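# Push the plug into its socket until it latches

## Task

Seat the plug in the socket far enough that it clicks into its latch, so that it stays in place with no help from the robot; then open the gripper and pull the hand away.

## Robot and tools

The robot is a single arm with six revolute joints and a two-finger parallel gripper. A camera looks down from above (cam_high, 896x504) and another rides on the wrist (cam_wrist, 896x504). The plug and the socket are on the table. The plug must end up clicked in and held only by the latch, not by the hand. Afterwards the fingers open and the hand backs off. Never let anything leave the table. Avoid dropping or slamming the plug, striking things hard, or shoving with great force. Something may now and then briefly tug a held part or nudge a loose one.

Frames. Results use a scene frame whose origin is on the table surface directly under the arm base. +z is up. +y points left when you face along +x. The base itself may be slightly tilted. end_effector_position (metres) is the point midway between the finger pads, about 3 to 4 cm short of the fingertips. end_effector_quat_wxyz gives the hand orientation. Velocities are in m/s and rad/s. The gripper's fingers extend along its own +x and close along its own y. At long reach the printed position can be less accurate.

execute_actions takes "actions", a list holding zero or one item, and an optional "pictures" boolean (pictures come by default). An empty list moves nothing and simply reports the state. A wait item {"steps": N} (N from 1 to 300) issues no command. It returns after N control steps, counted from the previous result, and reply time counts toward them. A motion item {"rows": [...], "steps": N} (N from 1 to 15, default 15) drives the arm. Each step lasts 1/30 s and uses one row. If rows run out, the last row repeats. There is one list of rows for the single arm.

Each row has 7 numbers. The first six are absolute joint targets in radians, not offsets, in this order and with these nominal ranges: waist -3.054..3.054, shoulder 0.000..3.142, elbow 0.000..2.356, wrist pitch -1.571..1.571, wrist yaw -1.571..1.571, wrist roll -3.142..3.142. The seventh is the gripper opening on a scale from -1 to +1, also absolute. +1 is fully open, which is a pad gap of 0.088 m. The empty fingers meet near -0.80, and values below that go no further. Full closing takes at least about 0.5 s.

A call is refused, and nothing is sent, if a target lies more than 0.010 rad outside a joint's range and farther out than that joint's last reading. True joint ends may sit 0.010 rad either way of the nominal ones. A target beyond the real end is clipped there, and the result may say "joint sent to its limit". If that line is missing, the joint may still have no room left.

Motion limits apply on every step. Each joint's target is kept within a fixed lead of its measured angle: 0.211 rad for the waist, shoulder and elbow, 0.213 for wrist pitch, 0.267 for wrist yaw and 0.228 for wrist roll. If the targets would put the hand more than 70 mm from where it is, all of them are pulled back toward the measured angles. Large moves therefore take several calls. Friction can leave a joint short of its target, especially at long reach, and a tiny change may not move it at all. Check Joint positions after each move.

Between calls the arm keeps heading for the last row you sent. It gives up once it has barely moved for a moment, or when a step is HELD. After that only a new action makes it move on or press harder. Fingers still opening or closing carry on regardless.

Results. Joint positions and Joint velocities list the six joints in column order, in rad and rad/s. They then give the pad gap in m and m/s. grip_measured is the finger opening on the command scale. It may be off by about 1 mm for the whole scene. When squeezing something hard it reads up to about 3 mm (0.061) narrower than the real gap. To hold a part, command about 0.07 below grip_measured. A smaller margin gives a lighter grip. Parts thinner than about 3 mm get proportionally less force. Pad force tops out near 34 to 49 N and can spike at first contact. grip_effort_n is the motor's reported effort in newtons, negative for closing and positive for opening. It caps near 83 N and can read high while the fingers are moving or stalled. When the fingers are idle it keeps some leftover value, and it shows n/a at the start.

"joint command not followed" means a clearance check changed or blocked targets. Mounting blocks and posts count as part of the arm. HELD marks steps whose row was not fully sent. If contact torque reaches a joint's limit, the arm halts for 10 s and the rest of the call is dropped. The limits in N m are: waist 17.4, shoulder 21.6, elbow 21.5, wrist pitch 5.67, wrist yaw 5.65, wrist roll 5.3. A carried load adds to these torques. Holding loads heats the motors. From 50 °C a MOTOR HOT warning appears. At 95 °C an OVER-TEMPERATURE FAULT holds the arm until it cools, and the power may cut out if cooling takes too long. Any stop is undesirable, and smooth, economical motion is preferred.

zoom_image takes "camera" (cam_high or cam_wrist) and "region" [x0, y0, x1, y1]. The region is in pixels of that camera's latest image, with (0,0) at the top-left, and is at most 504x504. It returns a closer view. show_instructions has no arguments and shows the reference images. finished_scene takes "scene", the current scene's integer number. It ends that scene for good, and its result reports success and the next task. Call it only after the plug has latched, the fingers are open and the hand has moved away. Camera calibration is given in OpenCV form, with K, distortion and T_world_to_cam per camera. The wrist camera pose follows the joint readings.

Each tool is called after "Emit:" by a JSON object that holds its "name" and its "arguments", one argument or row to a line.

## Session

Emit:
{"name": "show_instructions", "arguments": {

}}

Emit:
{"name": "execute_actions", "arguments": {
  "actions": []
}}

Reference images for this scene: manual page 1, manual page 2, manual page 3, manual page 4, manual page 5.

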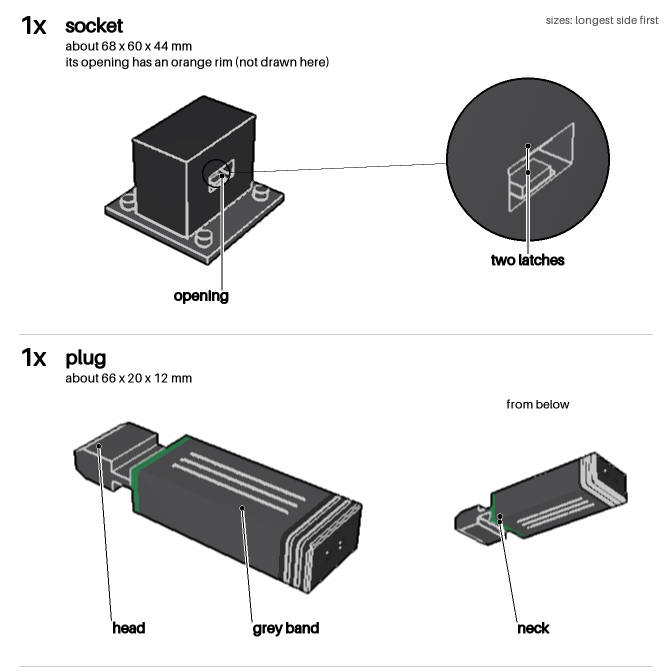

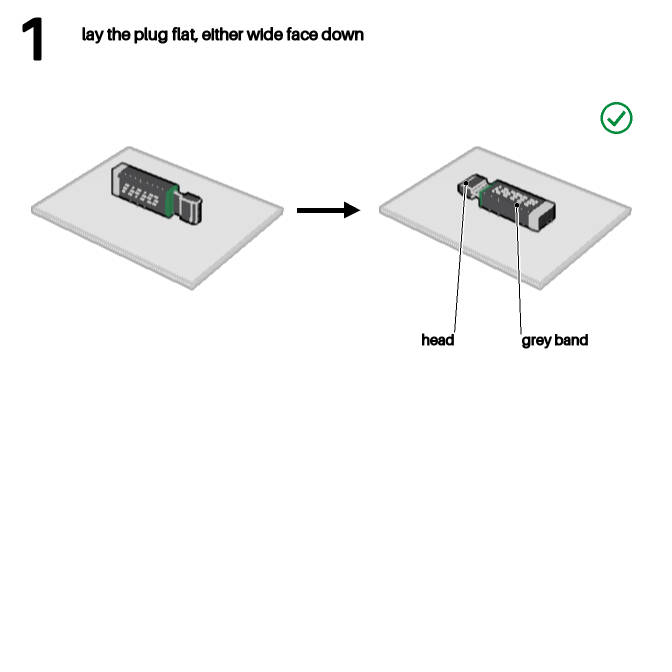

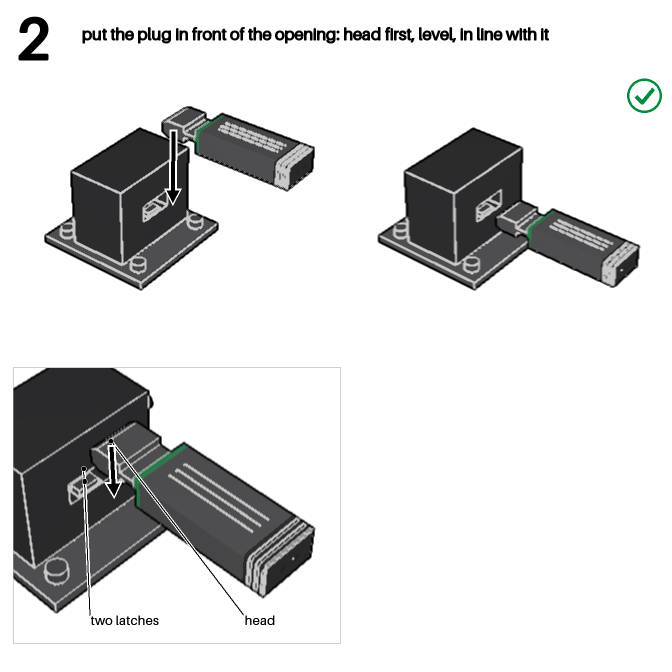

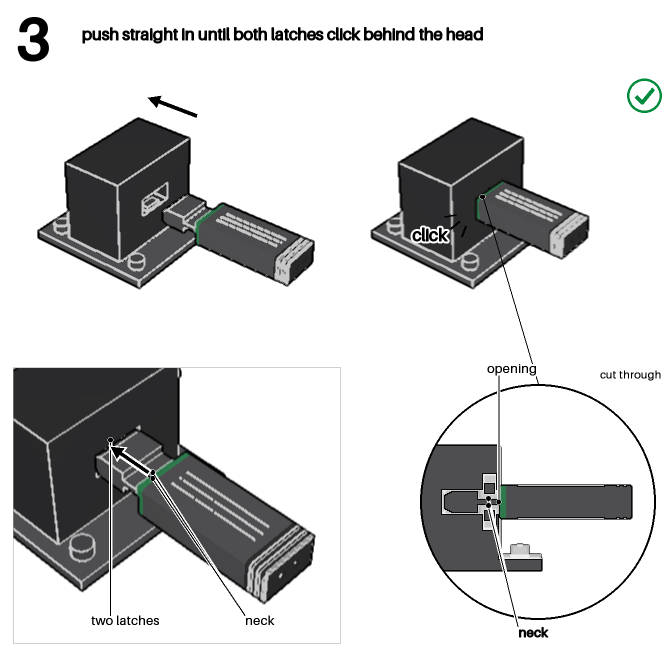

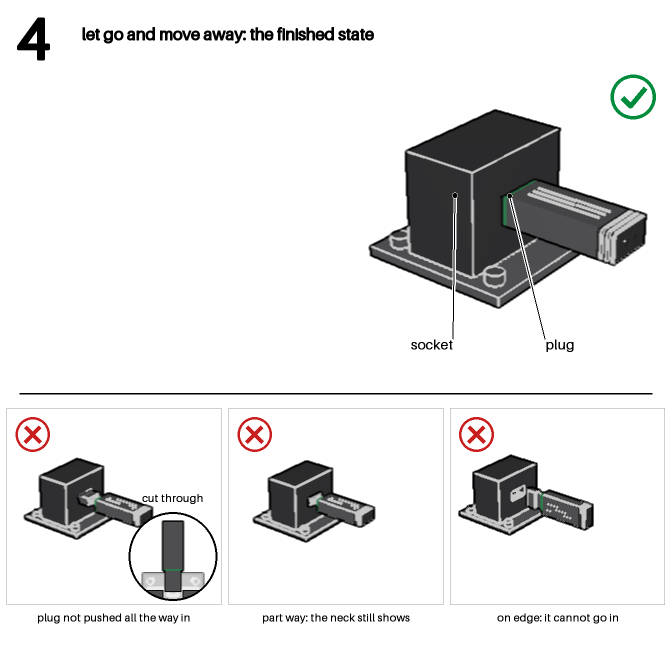

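Scene clock: 0.00 s of 6630.00 s.
end_effector_position=(+0.4253, -0.2324, +0.1443) grip_measured=-0.241 grip_effort_n=n/a end_effector_quat_wxyz=(-0.447, +0.821, -0.290, -0.204) end_effector_velocity=(-0.005, -0.000, -0.003) end_effector_angular_velocity=(+0.014, +0.027, +0.000)
Joint positions: [-0.748  2.137  0.89   0.768 -0.193 -2.299  0.027]
Joint velocities: [-0.007 -0.007 -0.002 -0.037 -0.007 -0.007  0.   ]
Motor temperatures (°C, as the motors report them): [28 31 25 28 27 25]
Heat: hottest shoulder 31 °C (+0.0 °C/min).
camera_calibration (this result's frames):
cam_wrist: T_world_to_cam=[[0.693027, 0.398205, 0.600954, -0.274054], [-0.162985, -0.725475, 0.668672, -0.158822], [0.702246, -0.561354, -0.437873, -0.288694], [0, 0, 0, 1]] pos_world=[0.366776, -0.168151, 0.144483]

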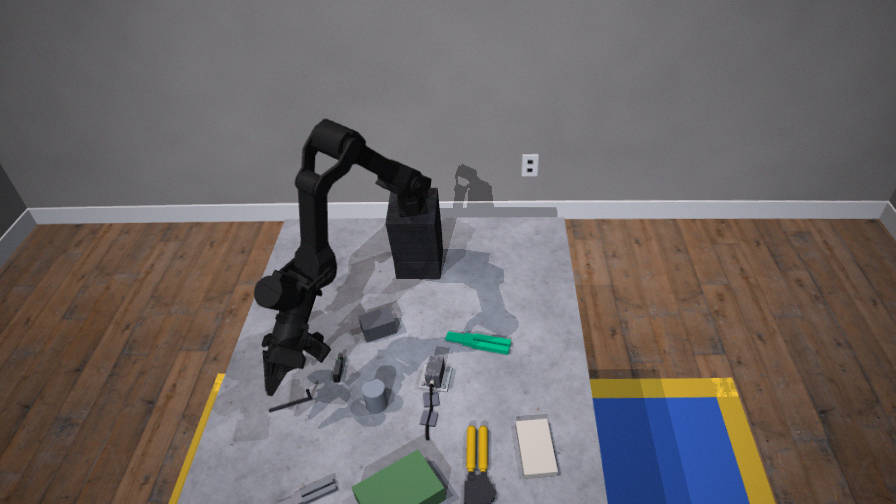

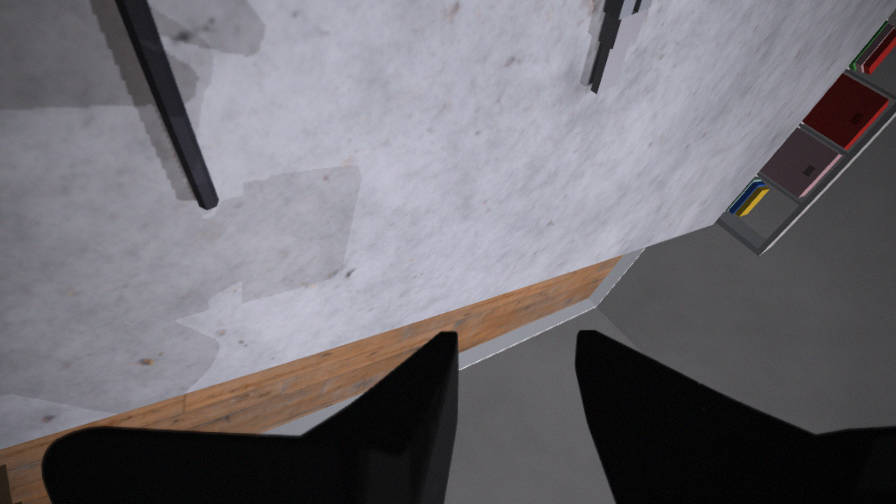

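Emit:
{"name": "zoom_image", "arguments": {
  "camera": "cam_high",
  "region": [290, 290, 470, 430]
}}

Region (290, 290, 470, 430) of cam_high's 896x504 image, scaled by 2.800, with more detail than that image has.

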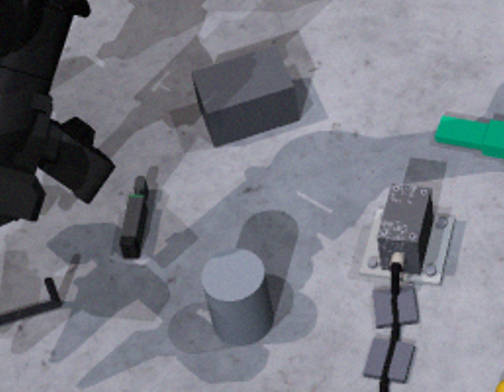

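Emit:
{"name": "execute_actions", "arguments": {
  "actions": [
    {"rows":[[-0.745,2.137,0.9,0.75,-0.19,-2.27,-0.2],[-0.74,2.137,0.92,0.71,-0.185,-2.21,-0.15],[-0.735,2.137,0.95,0.66,-0.175,-2.13,-0.1],[-0.73,2.137,0.99,0.6,-0.165,-2.03,-0.05],[-0.725,2.137,1.03,0.53,-0.155,-1.93,0],[-0.72,2.137,1.07,0.46,-0.145,-1.83,0.05],[-0.715,2.137,1.11,0.39,-0.135,-1.73,0.1],[-0.71,2.137,1.15,0.32,-0.125,-1.63,0.15],[-0.705,2.137,1.19,0.25,-0.115,-1.53,0.2],[-0.70,2.137,1.23,0.18,-0.105,-1.43,0.25],[-0.695,2.137,1.27,0.11,-0.095,-1.33,0.3],[-0.69,2.137,1.31,0.04,-0.085,-1.23,0.3],[-0.685,2.137,1.35,-0.03,-0.075,-1.13,0.3],[-0.68,2.137,1.39,-0.1,-0.065,-1.03,0.3],[-0.675,2.137,1.43,-0.17,-0.055,-0.93,0.3]],"steps":15}
  ],
  "pictures": false
}}

Emit:
{"name": "execute_actions", "arguments": {
  "actions": [
    {"rows":[[-0.67,2.14,1.46,-0.23,-0.045,-0.8,0.3],[-0.665,2.15,1.485,-0.28,-0.035,-0.67,0.3],[-0.66,2.16,1.51,-0.33,-0.027,-0.54,0.3],[-0.655,2.17,1.535,-0.38,-0.02,-0.41,0.3],[-0.65,2.18,1.56,-0.43,-0.012,-0.28,0.3],[-0.645,2.19,1.58,-0.48,-0.005,-0.15,0.3],[-0.64,2.2,1.6,-0.53,0.003,-0.02,0.3],[-0.635,2.21,1.62,-0.58,0.01,0.11,0.3],[-0.63,2.22,1.64,-0.63,0.018,0.24,0.3],[-0.625,2.23,1.66,-0.68,0.025,0.37,0.3],[-0.62,2.24,1.68,-0.73,0.033,0.5,0.3],[-0.615,2.25,1.7,-0.78,0.04,0.63,0.3],[-0.61,2.26,1.72,-0.83,0.048,0.76,0.3],[-0.605,2.27,1.74,-0.88,0.055,0.89,0.3],[-0.6,2.28,1.76,-0.93,0.063,1.02,0.3]],"steps":15}
  ],
  "pictures": false
}}

Emit:
{"name": "execute_actions", "arguments": {
  "actions": [
    {"rows":[[-0.595,2.295,1.775,-0.97,0.07,1.15,0.3],[-0.59,2.31,1.79,-1.01,0.076,1.28,0.3],[-0.585,2.325,1.805,-1.05,0.082,1.41,0.3],[-0.58,2.34,1.82,-1.09,0.088,1.54,0.3],[-0.575,2.355,1.835,-1.13,0.094,1.67,0.3],[-0.57,2.37,1.85,-1.17,0.1,1.8,0.3],[-0.565,2.385,1.865,-1.21,0.106,1.93,0.3],[-0.56,2.4,1.88,-1.25,0.112,2.06,0.3],[-0.555,2.415,1.895,-1.29,0.118,2.19,0.3],[-0.55,2.43,1.91,-1.33,0.124,2.32,0.3],[-0.546,2.445,1.925,-1.36,0.13,2.45,0.3],[-0.542,2.46,1.94,-1.39,0.136,2.57,0.3],[-0.539,2.48,1.95,-1.41,0.141,2.68,0.3],[-0.537,2.5,1.958,-1.43,0.145,2.77,0.3],[-0.5355,2.515,1.962,-1.44,0.147,2.832,0.3]],"steps":15}
  ],
  "pictures": false
}}

Emit:
{"name": "execute_actions", "arguments": {
  "actions": [
    {"steps":20}
  ]
}}

Scene clock: 61.33 s of 6630.00 s.
end_effector_position=(+0.4729, -0.2438, +0.1625) grip_measured=+0.266 grip_effort_n=16.0 end_effector_quat_wxyz=(+0.705, -0.526, +0.453, +0.143) end_effector_velocity=(+0.113, -0.009, +0.140) end_effector_angular_velocity=(+1.103, +0.062, -1.554)
Joint positions: [-0.691  2.137  1.319  0.068 -0.082 -1.484  0.052]
Joint velocities: [ 0.144 -0.002  1.17  -1.722  0.286  1.868  0.017]
Motor temperatures (°C, as the motors report them): [28 40 27 33 26 25]
Heat: hottest shoulder 40 °C (+9.1 °C/min).
Steps of this call (steps 1 to 90: nothing new was sent; then 57.83 s passed at rest; steps 91 to 105: all 15 steps of this action). Readings (joint positions):
91: [-0.748 2.137 0.890 0.767 -0.193 -2.294]
92: [-0.747 2.137 0.894 0.754 -0.193 -2.274]
94: [-0.744 2.137 0.920 0.692 -0.183 -2.181]
98: [-0.728 2.137 1.041 0.481 -0.150 -1.928]
105: the state above

Scene clock: 61.83 s of 6630.00 s.
end_effector_position=(+0.4281, -0.2009, +0.1559) grip_measured=+0.297 grip_effort_n=15.6 end_effector_quat_wxyz=(+0.710, -0.088, +0.699, -0.006) end_effector_velocity=(-0.159, +0.108, -0.038) end_effector_angular_velocity=(+0.374, +1.001, -1.797)
Joint positions: [-0.616  2.233  1.695 -0.794  0.041 -0.534  0.054]
Joint velocities: [ 0.149  0.339  0.559 -1.487  0.227  1.853 -0.   ]
Motor temperatures (°C, as the motors report them): [28 40 27 33 26 25]
Heat: hottest shoulder 40 °C (+9.0 °C/min).
Steps of this call (steps 1 to 15: all 15 steps of this action). Readings (joint positions):
1: [-0.686 2.137 1.357 0.009 -0.072 -1.420]
2: [-0.682 2.137 1.393 -0.048 -0.063 -1.357]
4: [-0.672 2.137 1.457 -0.163 -0.045 -1.232]
8: [-0.652 2.154 1.562 -0.396 -0.012 -0.977]
15: the state above

Scene clock: 62.33 s of 6630.00 s.
end_effector_position=(+0.3581, -0.1549, +0.1405) grip_measured=+0.297 grip_effort_n=15.1 end_effector_quat_wxyz=(+0.464, +0.176, +0.807, -0.320) end_effector_velocity=(-0.084, +0.049, -0.063) end_effector_angular_velocity=(-0.760, +0.715, -1.494)
Joint positions: [-0.544  2.447  1.929 -1.382  0.134  0.417  0.054]
Joint velocities: [ 0.095  0.462  0.305 -0.593  0.11   1.853 -0.   ]
Motor temperatures (°C, as the motors report them): [28 40 27 33 26 25]
Heat: hottest shoulder 40 °C (+8.1 °C/min).
Steps of this call (steps 1 to 15: all 15 steps of this action). Readings (joint positions):
1: [-0.611 2.245 1.713 -0.844 0.048 -0.471]
2: [-0.606 2.257 1.732 -0.890 0.056 -0.407]
4: [-0.596 2.280 1.768 -0.977 0.069 -0.280]
8: [-0.576 2.335 1.834 -1.143 0.094 -0.027]
15: the state above

Scene clock: 63.00 s of 6630.00 s.
end_effector_position=(+0.3482, -0.1507, +0.1337) grip_measured=+0.298 grip_effort_n=13.7 end_effector_quat_wxyz=(-0.250, -0.389, -0.478, +0.746) end_effector_velocity=(-0.002, +0.001, +0.001) end_effector_angular_velocity=(-1.078, +0.001, -1.563)
Joint positions: [-0.537  2.493  1.954 -1.438  0.145  1.686  0.054]
Joint velocities: [-0.002 -0.002 -0.002 -0.007 -0.007  1.897 -0.   ]
Motor temperatures (°C, as the motors report them): [28 40 27 33 26 25]
Heat: hottest shoulder 40 °C (+8.0 °C/min).
Steps of this call (steps 1 to 20: the robot went on to your last target). Readings (joint positions):
1: [-0.541 2.460 1.937 -1.398 0.137 0.481]
2: [-0.539 2.471 1.941 -1.409 0.139 0.544]
4: [-0.537 2.486 1.944 -1.425 0.142 0.671]
8: [-0.537 2.493 1.948 -1.435 0.145 0.926]
20: the state above
camera_calibration (this result's frames):
cam_wrist: T_world_to_cam=[[-0.761427, 0.438225, 0.477689, 0.282195], [0.507023, 0.861752, 0.0176255, -0.0120774], [-0.403926, 0.25562, -0.878352, 0.373801], [0, 0, 0, 1]] pos_world=[0.371982, -0.208808, 0.193741]

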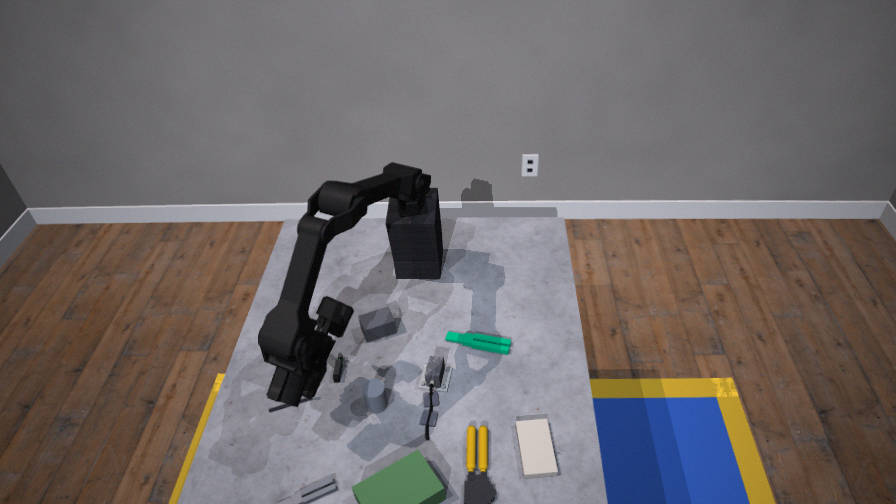

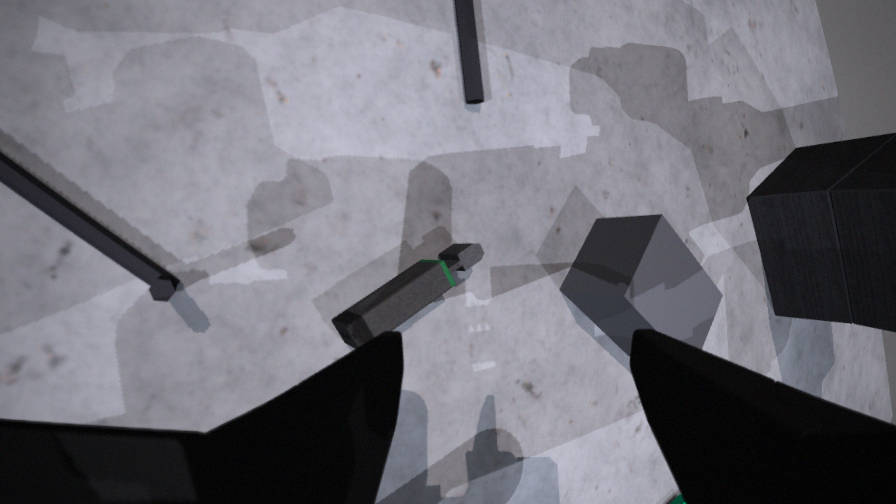

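Emit:
{"name": "execute_actions", "arguments": {
  "actions": [
    {"steps":25}
  ]
}}

Scene clock: 65.57 s of 6630.00 s.
end_effector_position=(+0.3481, -0.1507, +0.1338) grip_measured=+0.298 grip_effort_n=12.8 end_effector_quat_wxyz=(-0.001, -0.462, +0.001, +0.887) end_effector_velocity=(+0.000, +0.000, +0.001) end_effector_angular_velocity=(+0.007, -0.009, +0.000)
Joint positions: [-0.537  2.493  1.954 -1.439  0.146  2.829  0.054]
Joint velocities: [-0.002 -0.007 -0.007  0.007 -0.007 -0.007 -0.   ]
Motor temperatures (°C, as the motors report them): [28 40 27 33 26 25]
Heat: hottest shoulder 40 °C (+8.1 °C/min).
Steps of this call (steps 1 to 45: the robot went on to your last target; steps 46 to 77: nothing new was sent). Readings (joint positions):
1: [-0.537 2.493 1.954 -1.438 0.145 1.750]
2: [-0.537 2.493 1.954 -1.438 0.145 1.813]
4: [-0.537 2.493 1.954 -1.438 0.145 1.940]
8: [-0.537 2.493 1.954 -1.438 0.146 2.195]
77: the state above
The arm was judged still, so your last target was given up. Only a new action makes it travel on or press farther. Fingers that are still opening or closing keep moving.
camera_calibration (this result's frames):
cam_wrist: T_world_to_cam=[[-0.00484111, 0.998635, -0.0520042, 0.174047], [0.955737, -0.0106785, -0.294029, -0.258044], [-0.294183, -0.0511257, -0.954381, 0.299553], [0, 0, 0, 1]] pos_world=[0.335588, -0.16125, 0.219066]

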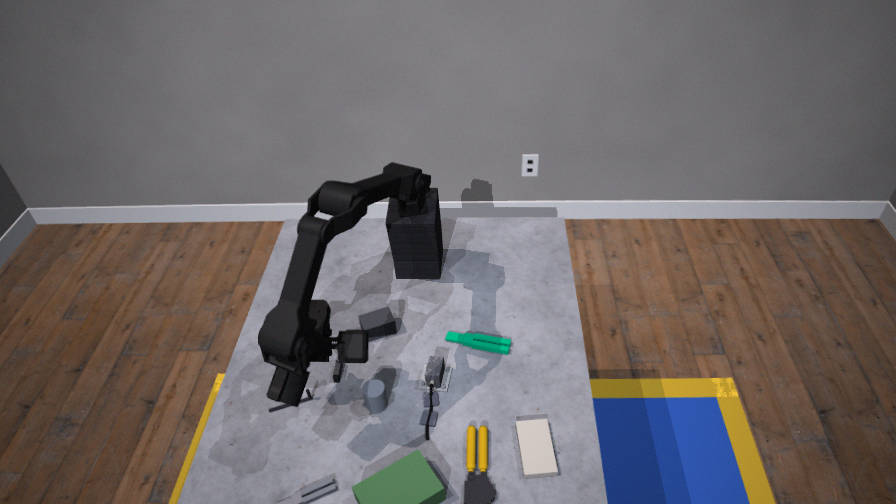

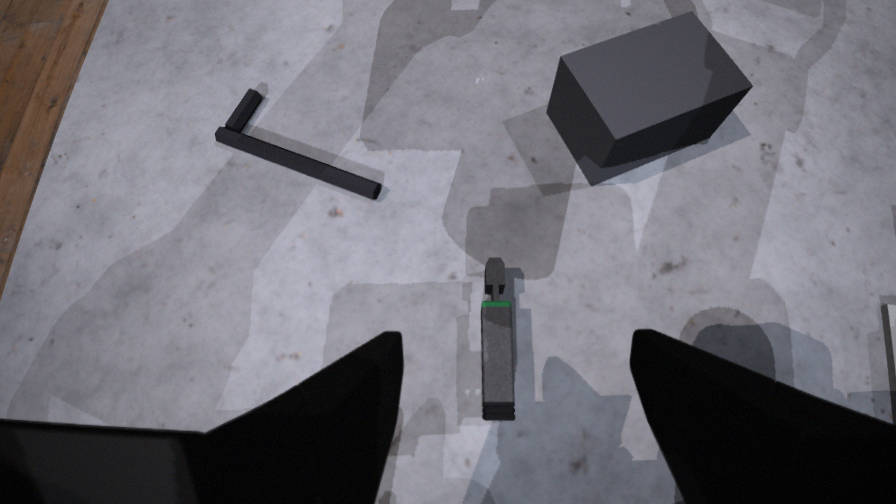

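Emit:
{"name": "execute_actions", "arguments": {
  "actions": [
    {"rows":[[-0.539,2.51,1.957,-1.43,0.147,2.827,0.3],[-0.541,2.525,1.96,-1.42,0.148,2.825,0.3],[-0.544,2.54,1.963,-1.408,0.149,2.823,0.3],[-0.547,2.557,1.966,-1.395,0.15,2.82,0.3],[-0.55,2.574,1.969,-1.382,0.151,2.817,0.3],[-0.553,2.591,1.972,-1.369,0.152,2.814,0.3],[-0.556,2.608,1.975,-1.356,0.153,2.811,0.3],[-0.559,2.625,1.978,-1.343,0.155,2.808,0.3],[-0.562,2.642,1.981,-1.33,0.156,2.805,0.3],[-0.564,2.658,1.984,-1.317,0.157,2.803,0.3],[-0.566,2.672,1.986,-1.305,0.158,2.801,0.3],[-0.567,2.684,1.988,-1.295,0.159,2.8,0.3],[-0.568,2.692,1.989,-1.288,0.159,2.8,0.3],[-0.568,2.697,1.99,-1.284,0.159,2.8,0.3]],"steps":15}
  ],
  "pictures": false
}}

Emit:
{"name": "execute_actions", "arguments": {
  "actions": [
    {"steps":12}
  ]
}}

Scene clock: 86.00 s of 6630.00 s.
end_effector_position=(+0.3377, -0.1653, +0.0630) grip_measured=+0.298 grip_effort_n=12.8 end_effector_quat_wxyz=(+0.002, -0.456, +0.000, +0.890) end_effector_velocity=(-0.045, -0.008, -0.102) end_effector_angular_velocity=(+0.051, +0.114, -0.015)
Joint positions: [-0.566  2.662  1.974 -1.301  0.156  2.805  0.054]
Joint velocities: [-0.042  0.256 -0.002  0.139  0.007 -0.037 -0.   ]
Motor temperatures (°C, as the motors report them): [28 41 27 32 26 25]
Heat: hottest shoulder 41 °C (+5.0 °C/min).
Steps of this call (steps 1 to 90: nothing new was sent; then 16.93 s passed at rest; steps 91 to 105: all 15 steps of this action). Readings (joint positions):
91: [-0.537 2.493 1.954 -1.439 0.146 2.829]
92: [-0.537 2.494 1.954 -1.437 0.146 2.829]
94: [-0.538 2.503 1.956 -1.422 0.146 2.828]
98: [-0.546 2.554 1.969 -1.376 0.150 2.818]
105: the state above

Scene clock: 86.40 s of 6630.00 s.
end_effector_position=(+0.3393, -0.1669, +0.0575) grip_measured=+0.298 grip_effort_n=12.8 end_effector_quat_wxyz=(+0.001, -0.460, +0.001, +0.888) end_effector_velocity=(-0.001, +0.001, +0.001) end_effector_angular_velocity=(+0.012, +0.004, -0.001)
Joint positions: [-0.567  2.677  1.984 -1.287  0.157  2.803  0.054]
Joint velocities: [-0.002 -0.002 -0.002 -0.007 -0.007 -0.007  0.   ]
Motor temperatures (°C, as the motors report them): [28 41 27 32 26 25]
Heat: hottest shoulder 41 °C (+5.1 °C/min).
Steps of this call (steps 1 to 12: the robot went on to your last target). Readings (joint positions):
1: [-0.567 2.669 1.974 -1.297 0.156 2.804]
2: [-0.567 2.674 1.974 -1.294 0.156 2.804]
4: [-0.567 2.677 1.976 -1.291 0.156 2.803]
8: [-0.567 2.677 1.983 -1.287 0.157 2.803]
12: the state above
camera_calibration (this result's frames):
cam_wrist: T_world_to_cam=[[-0.00243414, 0.998711, -0.0507005, 0.185342], [0.954053, -0.0128721, -0.299361, -0.271673], [-0.299628, -0.0490997, -0.952792, 0.225394], [0, 0, 0, 1]] pos_world=[0.327176, -0.177533, 0.142822]

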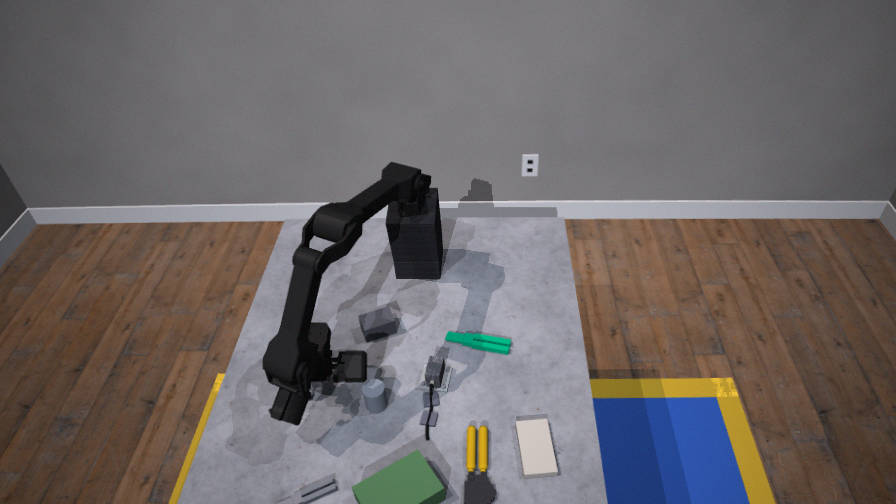

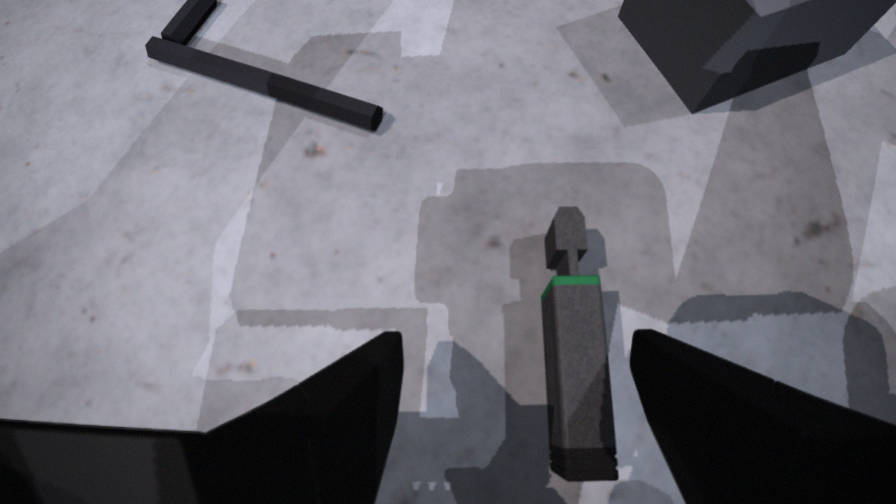

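Emit:
{"name": "zoom_image", "arguments": {
  "camera": "cam_wrist",
  "region": [520, 250, 660, 370]
}}

Region (520, 250, 660, 370) of cam_wrist's 896x504 image, scaled by 3.600, with more detail than that image has; it fills the top 432 rows of this view, and the rest is white.

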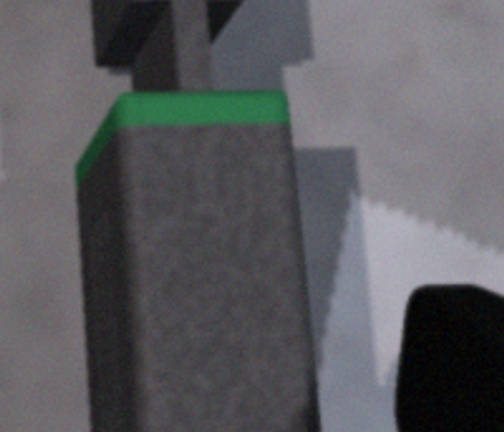

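Emit:
{"name": "execute_actions", "arguments": {
  "actions": [
    {"rows":[[-0.568,2.702,1.99,-1.279,0.159,2.8,0.3],[-0.568,2.707,1.99,-1.274,0.159,2.8,0.3],[-0.568,2.711,1.99,-1.27,0.159,2.8,0.3],[-0.568,2.711,1.99,-1.27,0.159,2.8,0.3],[-0.568,2.711,1.99,-1.27,0.159,2.8,0.3],[-0.570,2.711,1.992,-1.273,0.160,2.799,0.3],[-0.572,2.712,1.995,-1.277,0.161,2.797,0.3],[-0.574,2.714,1.998,-1.279,0.162,2.795,0.3],[-0.576,2.715,2.001,-1.281,0.163,2.794,0.3],[-0.578,2.717,2.004,-1.282,0.163,2.792,0.3],[-0.580,2.718,2.007,-1.283,0.164,2.79,0.3]],"steps":15}
  ]
}}

Scene clock: 94.90 s of 6630.00 s.
end_effector_position=(+0.3384, -0.1720, +0.0526) grip_measured=+0.298 grip_effort_n=12.8 end_effector_quat_wxyz=(+0.000, -0.460, +0.002, +0.888) end_effector_velocity=(+0.003, -0.016, +0.007) end_effector_angular_velocity=(-0.009, -0.022, -0.008)
Joint positions: [-0.577  2.693  1.997 -1.281  0.162  2.794  0.054]
Joint velocities: [-0.032 -0.007  0.027 -0.007  0.007 -0.022 -0.   ]
Motor temperatures (°C, as the motors report them): [28 41 27 32 26 25]
Heat: hottest shoulder 41 °C (+3.0 °C/min).
Steps of this call (steps 1 to 30: the robot went on to your last target; steps 31 to 90: nothing new was sent; then 5.00 s passed at rest; steps 91 to 105: all 15 steps of this action). Readings (joint positions):
91: [-0.567 2.677 1.984 -1.286 0.157 2.803]
92: [-0.567 2.677 1.984 -1.284 0.157 2.803]
94: [-0.567 2.680 1.984 -1.278 0.158 2.803]
98: [-0.568 2.687 1.984 -1.276 0.158 2.801]
105: the state above
camera_calibration (this result's frames):
cam_wrist: T_world_to_cam=[[-0.00297246, 0.998644, -0.0519674, 0.190373], [0.954291, -0.0126986, -0.29861, -0.27248], [-0.298865, -0.0504797, -0.952959, 0.219822], [0, 0, 0, 1]] pos_world=[0.326288, -0.182478, 0.138009]

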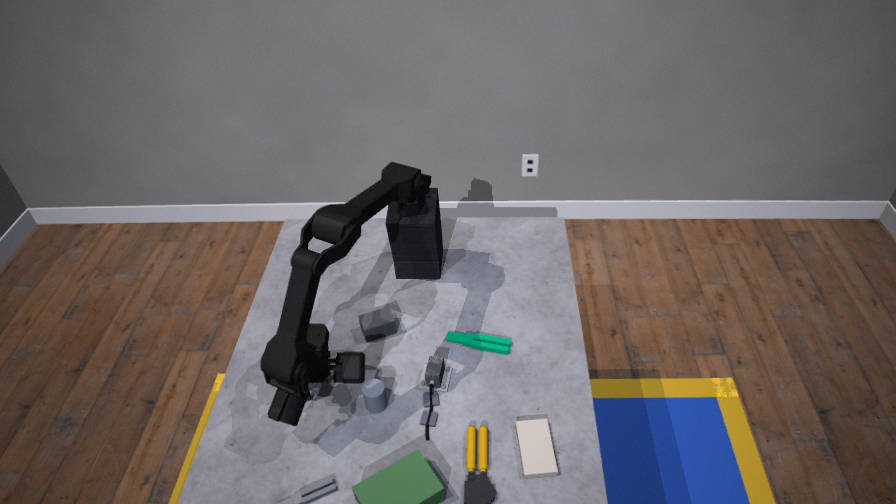

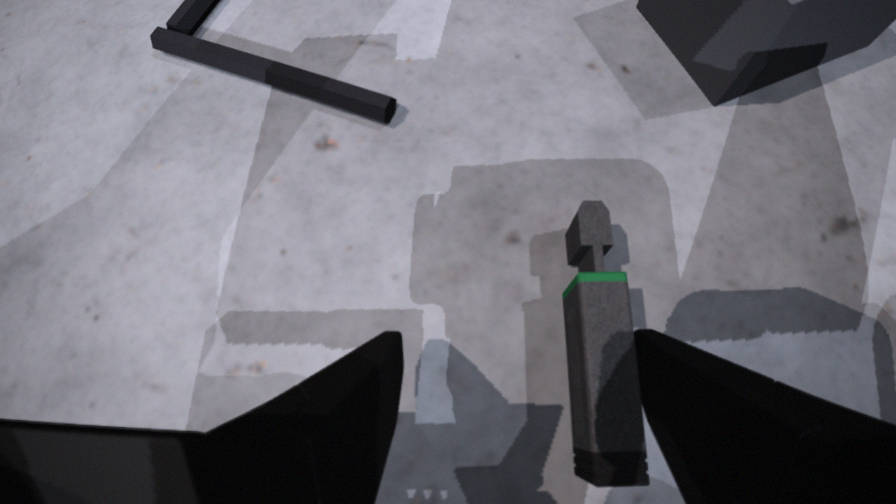

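Emit:
{"name": "execute_actions", "arguments": {
  "actions": [
    {"rows":[[-0.5815,2.721,2.009,-1.283,0.165,2.789,0.3],[-0.583,2.723,2.012,-1.284,0.165,2.788,0.3],[-0.5845,2.725,2.014,-1.285,0.166,2.786,0.3],[-0.586,2.726,2.016,-1.286,0.166,2.785,0.3],[-0.5875,2.727,2.019,-1.287,0.167,2.784,0.3],[-0.589,2.728,2.021,-1.288,0.168,2.782,0.3],[-0.5905,2.73,2.023,-1.289,0.168,2.781,0.3],[-0.592,2.731,2.026,-1.29,0.169,2.78,0.3],[-0.5935,2.732,2.028,-1.291,0.169,2.779,0.3],[-0.595,2.733,2.03,-1.292,0.17,2.777,0.3],[-0.5965,2.734,2.033,-1.293,0.171,2.776,0.3],[-0.598,2.735,2.035,-1.294,0.171,2.775,0.3]],"steps":15}
  ]
}}

Scene clock: 100.37 s of 6630.00 s.
end_effector_position=(+0.3376, -0.1806, +0.0514) grip_measured=+0.298 grip_effort_n=12.8 end_effector_quat_wxyz=(+0.001, -0.459, +0.002, +0.888) end_effector_velocity=(-0.000, -0.013, +0.002) end_effector_angular_velocity=(+0.008, -0.014, -0.016)
Joint positions: [-0.595  2.71   2.025 -1.291  0.169  2.779  0.054]
Joint velocities: [-0.032  0.007  0.027 -0.007 -0.007 -0.022 -0.   ]
Motor temperatures (°C, as the motors report them): [28 41 28 32 26 25]
Heat: hottest shoulder 41 °C (+3.0 °C/min).
Steps of this call (steps 1 to 15: the robot went on to your last target; steps 16 to 90: nothing new was sent; then 1.97 s passed at rest; steps 91 to 105: all 15 steps of this action). Readings (joint positions):
91: [-0.579 2.695 1.999 -1.282 0.162 2.793]
92: [-0.579 2.695 2.000 -1.282 0.163 2.792]
94: [-0.580 2.698 2.004 -1.283 0.163 2.790]
98: [-0.584 2.704 2.011 -1.286 0.165 2.786]
105: the state above
camera_calibration (this result's frames):
cam_wrist: T_world_to_cam=[[-0.00101268, 0.998638, -0.0521716, 0.198283], [0.95363, -0.0147383, -0.300621, -0.272251], [-0.30098, -0.0500569, -0.952316, 0.218691], [0, 0, 0, 1]] pos_world=[0.325649, -0.191078, 0.136763]

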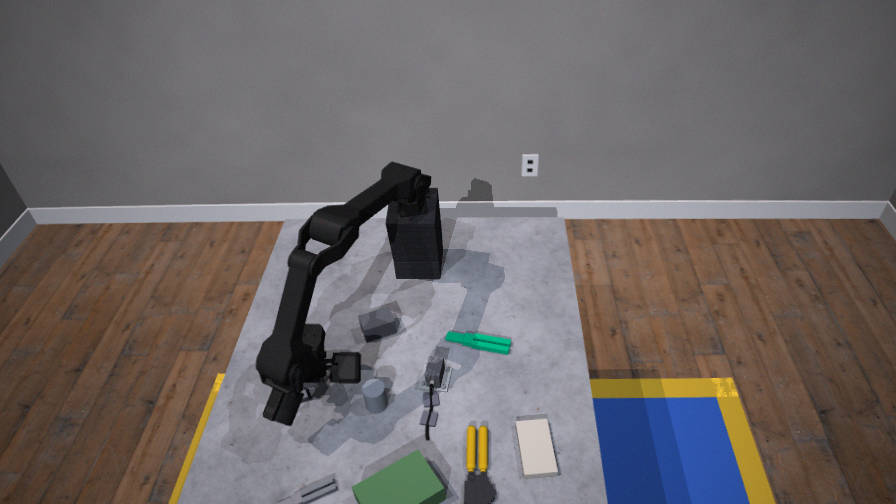

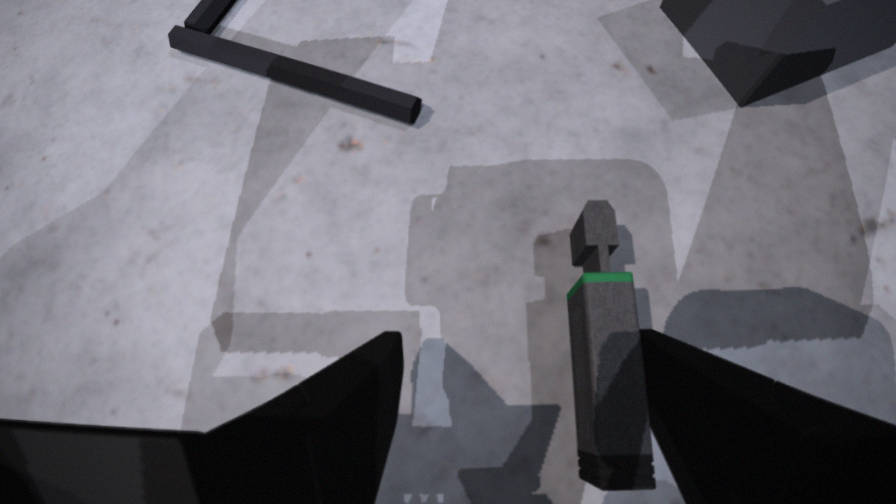

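Emit:
{"name": "execute_actions", "arguments": {
  "actions": [
    {"rows":[[-0.596,2.72,2.033,-1.296,0.171,2.775,0.3],[-0.595,2.71,2.033,-1.298,0.171,2.775,0.3],[-0.594,2.70,2.033,-1.30,0.171,2.775,0.3],[-0.594,2.694,2.033,-1.303,0.171,2.775,0.3]],"steps":15}
  ]
}}

Scene clock: 109.97 s of 6630.00 s.
end_effector_position=(+0.3366, -0.1806, +0.0530) grip_measured=+0.298 grip_effort_n=12.3 end_effector_quat_wxyz=(+0.002, -0.456, +0.001, +0.890) end_effector_velocity=(+0.004, +0.003, +0.001) end_effector_angular_velocity=(+0.017, -0.019, -0.003)
Joint positions: [-0.596  2.709  2.027 -1.301  0.169  2.778  0.054]
Joint velocities: [ 0.002 -0.007 -0.002  0.007 -0.022 -0.007 -0.   ]
Motor temperatures (°C, as the motors report them): [28 42 28 32 26 25]
Heat: hottest shoulder 42 °C (+3.0 °C/min).
Steps of this call (steps 1 to 15: the robot went on to your last target; steps 16 to 90: nothing new was sent; then 6.10 s passed at rest; steps 91 to 105: all 15 steps of this action). Readings (joint positions):
91: [-0.596 2.711 2.027 -1.293 0.169 2.778]
92: [-0.596 2.711 2.027 -1.294 0.169 2.778]
94: [-0.596 2.711 2.027 -1.297 0.169 2.778]
98: [-0.596 2.711 2.027 -1.300 0.169 2.778]
105: the state above
camera_calibration (this result's frames):
cam_wrist: T_world_to_cam=[[-0.00119007, 0.998799, -0.0489728, 0.198272], [0.95156, -0.0139262, -0.307149, -0.269534], [-0.307462, -0.0469661, -0.950401, 0.222568], [0, 0, 0, 1]] pos_world=[0.325145, -0.191334, 0.138452]

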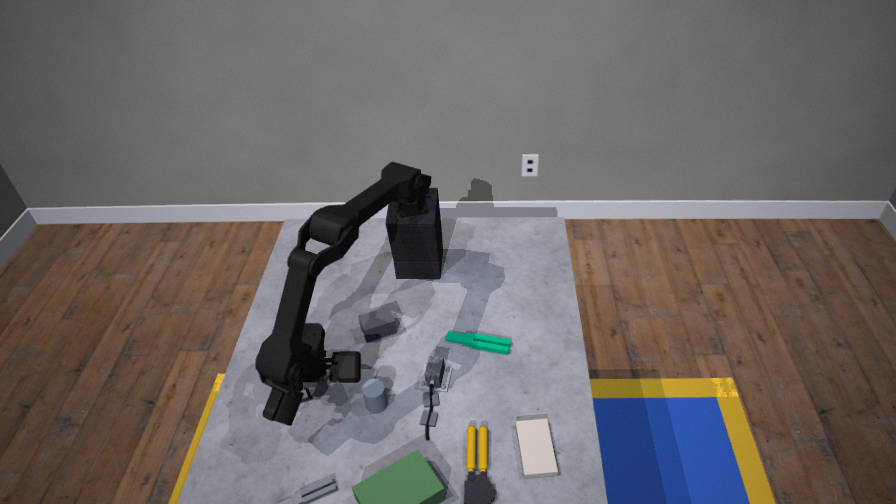

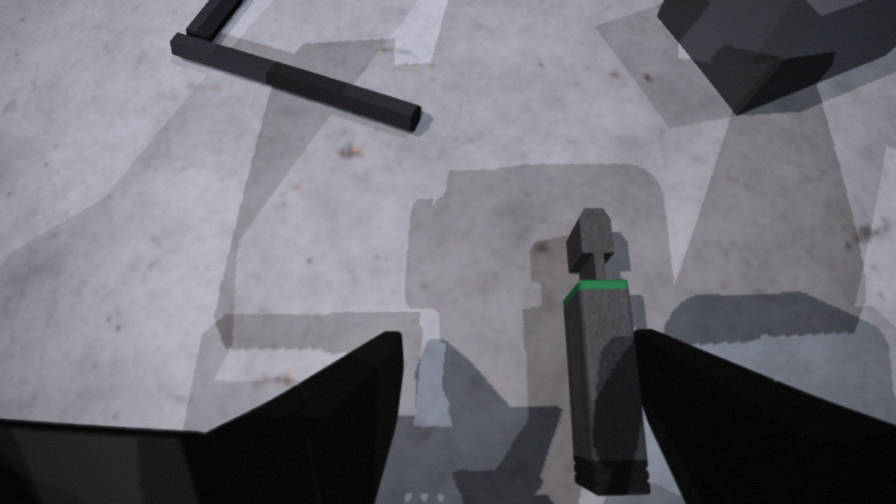

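Emit:
{"name": "execute_actions", "arguments": {
  "actions": [
    {"rows":[[-0.597,2.715,2.034,-1.303,0.171,2.775,0.3],[-0.599,2.715,2.036,-1.304,0.172,2.774,0.3],[-0.6005,2.715,2.038,-1.305,0.172,2.773,0.3],[-0.602,2.715,2.04,-1.306,0.173,2.771,0.3],[-0.6035,2.715,2.043,-1.307,0.173,2.77,0.3],[-0.605,2.715,2.045,-1.308,0.174,2.769,0.3],[-0.6065,2.715,2.047,-1.309,0.174,2.768,0.3],[-0.608,2.715,2.05,-1.31,0.175,2.766,0.3],[-0.6095,2.715,2.052,-1.311,0.176,2.765,0.3],[-0.611,2.715,2.054,-1.312,0.176,2.764,0.3],[-0.6125,2.715,2.056,-1.313,0.177,2.762,0.3]],"steps":15}
  ]
}}

Scene clock: 116.23 s of 6630.00 s.
end_effector_position=(+0.3382, -0.1882, +0.0567) grip_measured=+0.298 grip_effort_n=12.8 end_effector_quat_wxyz=(+0.001, -0.460, +0.003, +0.888) end_effector_velocity=(+0.002, -0.009, +0.002) end_effector_angular_velocity=(-0.003, -0.023, -0.018)
Joint positions: [-0.611  2.709  2.046 -1.311  0.175  2.766  0.054]
Joint velocities: [-0.022 -0.002  0.012  0.007 -0.007 -0.007 -0.   ]
Motor temperatures (°C, as the motors report them): [28 44 28 32 26 25]
Heat: hottest shoulder 44 °C (+4.1 °C/min).
Steps of this call (steps 1 to 15: the robot went on to your last target; steps 16 to 90: nothing new was sent; then 2.77 s passed at rest; steps 91 to 105: all 15 steps of this action). Readings (joint positions):
91: [-0.596 2.709 2.027 -1.301 0.169 2.778]
92: [-0.596 2.709 2.027 -1.302 0.169 2.777]
94: [-0.596 2.709 2.028 -1.303 0.170 2.776]
98: [-0.600 2.709 2.035 -1.306 0.171 2.772]
105: the state above
camera_calibration (this result's frames):
cam_wrist: T_world_to_cam=[[-0.000365849, 0.998586, -0.0531509, 0.205926], [0.953884, -0.0156061, -0.29977, -0.2716], [-0.300176, -0.0508095, -0.95253, 0.22316], [0, 0, 0, 1]] pos_world=[0.326138, -0.198535, 0.142094]

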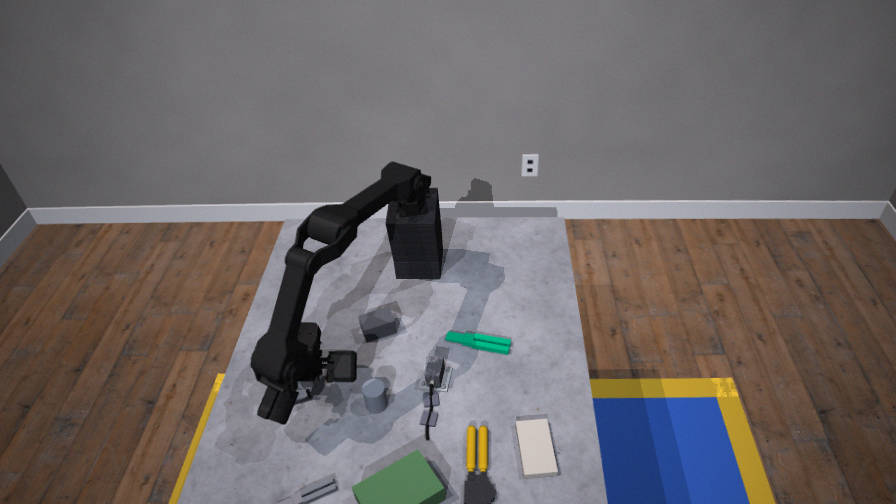

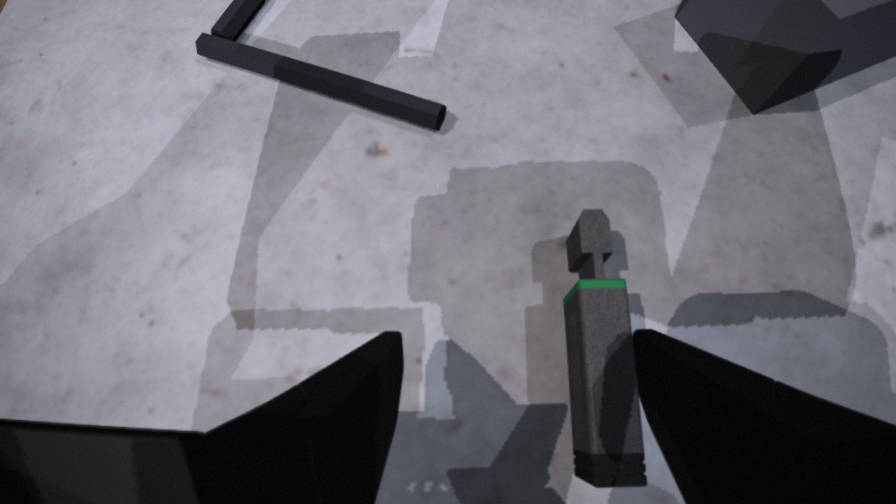

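Emit:
{"name": "execute_actions", "arguments": {
  "actions": [
    {"rows":[[-0.6125,2.715,2.057,-1.314,0.177,2.762,0.285],[-0.6125,2.715,2.058,-1.315,0.177,2.762,0.27],[-0.6125,2.715,2.059,-1.316,0.177,2.762,0.255],[-0.6125,2.715,2.06,-1.317,0.177,2.762,0.24],[-0.6125,2.715,2.061,-1.318,0.177,2.762,0.225],[-0.6125,2.715,2.062,-1.319,0.177,2.762,0.21],[-0.6125,2.715,2.063,-1.32,0.177,2.762,0.195],[-0.6125,2.715,2.064,-1.321,0.177,2.762,0.18],[-0.6125,2.715,2.065,-1.322,0.177,2.762,0.165],[-0.6125,2.715,2.066,-1.323,0.177,2.762,0.15],[-0.6125,2.715,2.067,-1.324,0.177,2.762,0.135],[-0.6125,2.715,2.068,-1.325,0.177,2.762,0.12]],"steps":15}
  ]
}}

Scene clock: 122.37 s of 6630.00 s.
end_effector_position=(+0.3398, -0.1889, +0.0592) grip_measured=+0.136 grip_effort_n=-16.0 end_effector_quat_wxyz=(+0.001, -0.460, +0.003, +0.888) end_effector_velocity=(+0.000, +0.000, +0.004) end_effector_angular_velocity=(+0.012, +0.004, -0.001)
Joint positions: [-0.611  2.709  2.059 -1.323  0.175  2.765  0.046]
Joint velocities: [-0.002 -0.002  0.012 -0.022 -0.007 -0.007 -0.007]
Motor temperatures (°C, as the motors report them): [28 45 28 31 26 25]
Heat: hottest shoulder 45 °C (+5.1 °C/min).
Steps of this call (steps 1 to 15: the robot went on to your last target; steps 16 to 90: nothing new was sent; then 2.63 s passed at rest; steps 91 to 105: all 15 steps of this action). Readings (joint positions):
91: [-0.611 2.709 2.047 -1.312 0.175 2.765]
92: [-0.611 2.709 2.048 -1.312 0.175 2.765]
94: [-0.611 2.709 2.049 -1.314 0.175 2.765]
98: [-0.611 2.709 2.053 -1.317 0.175 2.765]
105: the state above
camera_calibration (this result's frames):
cam_wrist: T_world_to_cam=[[-0.0011438, 0.998594, -0.0529997, 0.207052], [0.953957, -0.0148072, -0.299577, -0.272254], [-0.29994, -0.0509021, -0.952599, 0.225935], [0, 0, 0, 1]] pos_world=[0.327723, -0.199291, 0.144638]

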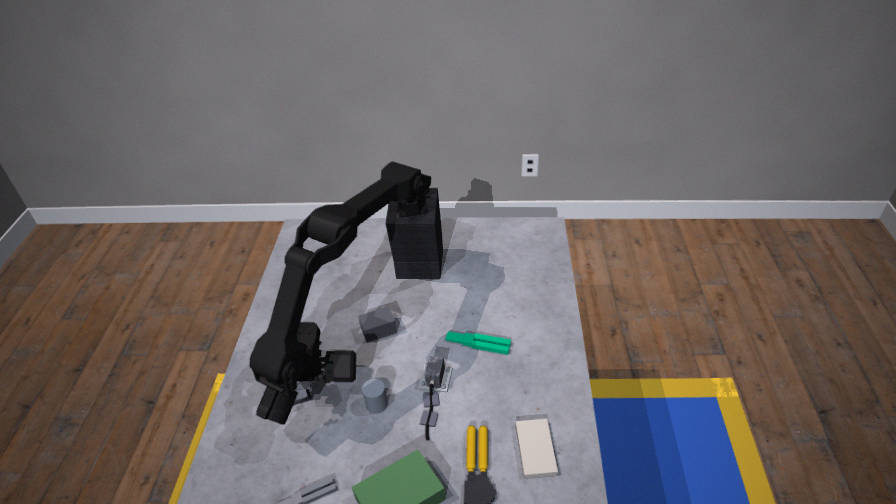

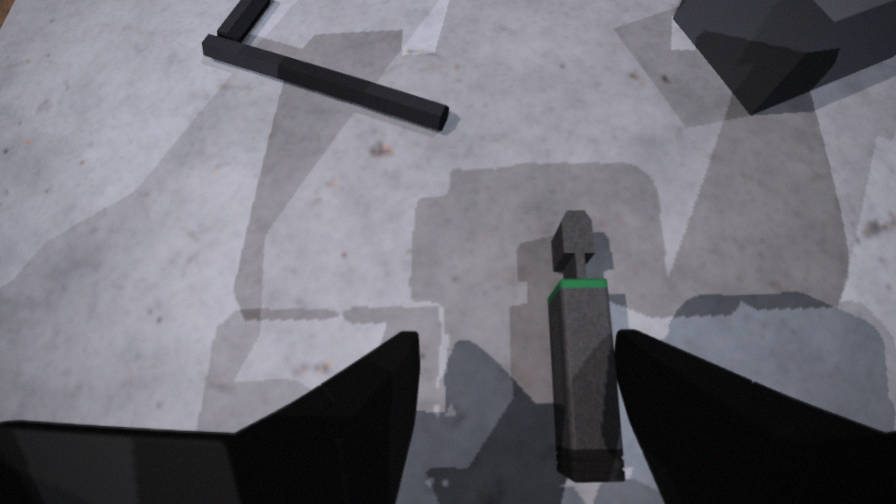

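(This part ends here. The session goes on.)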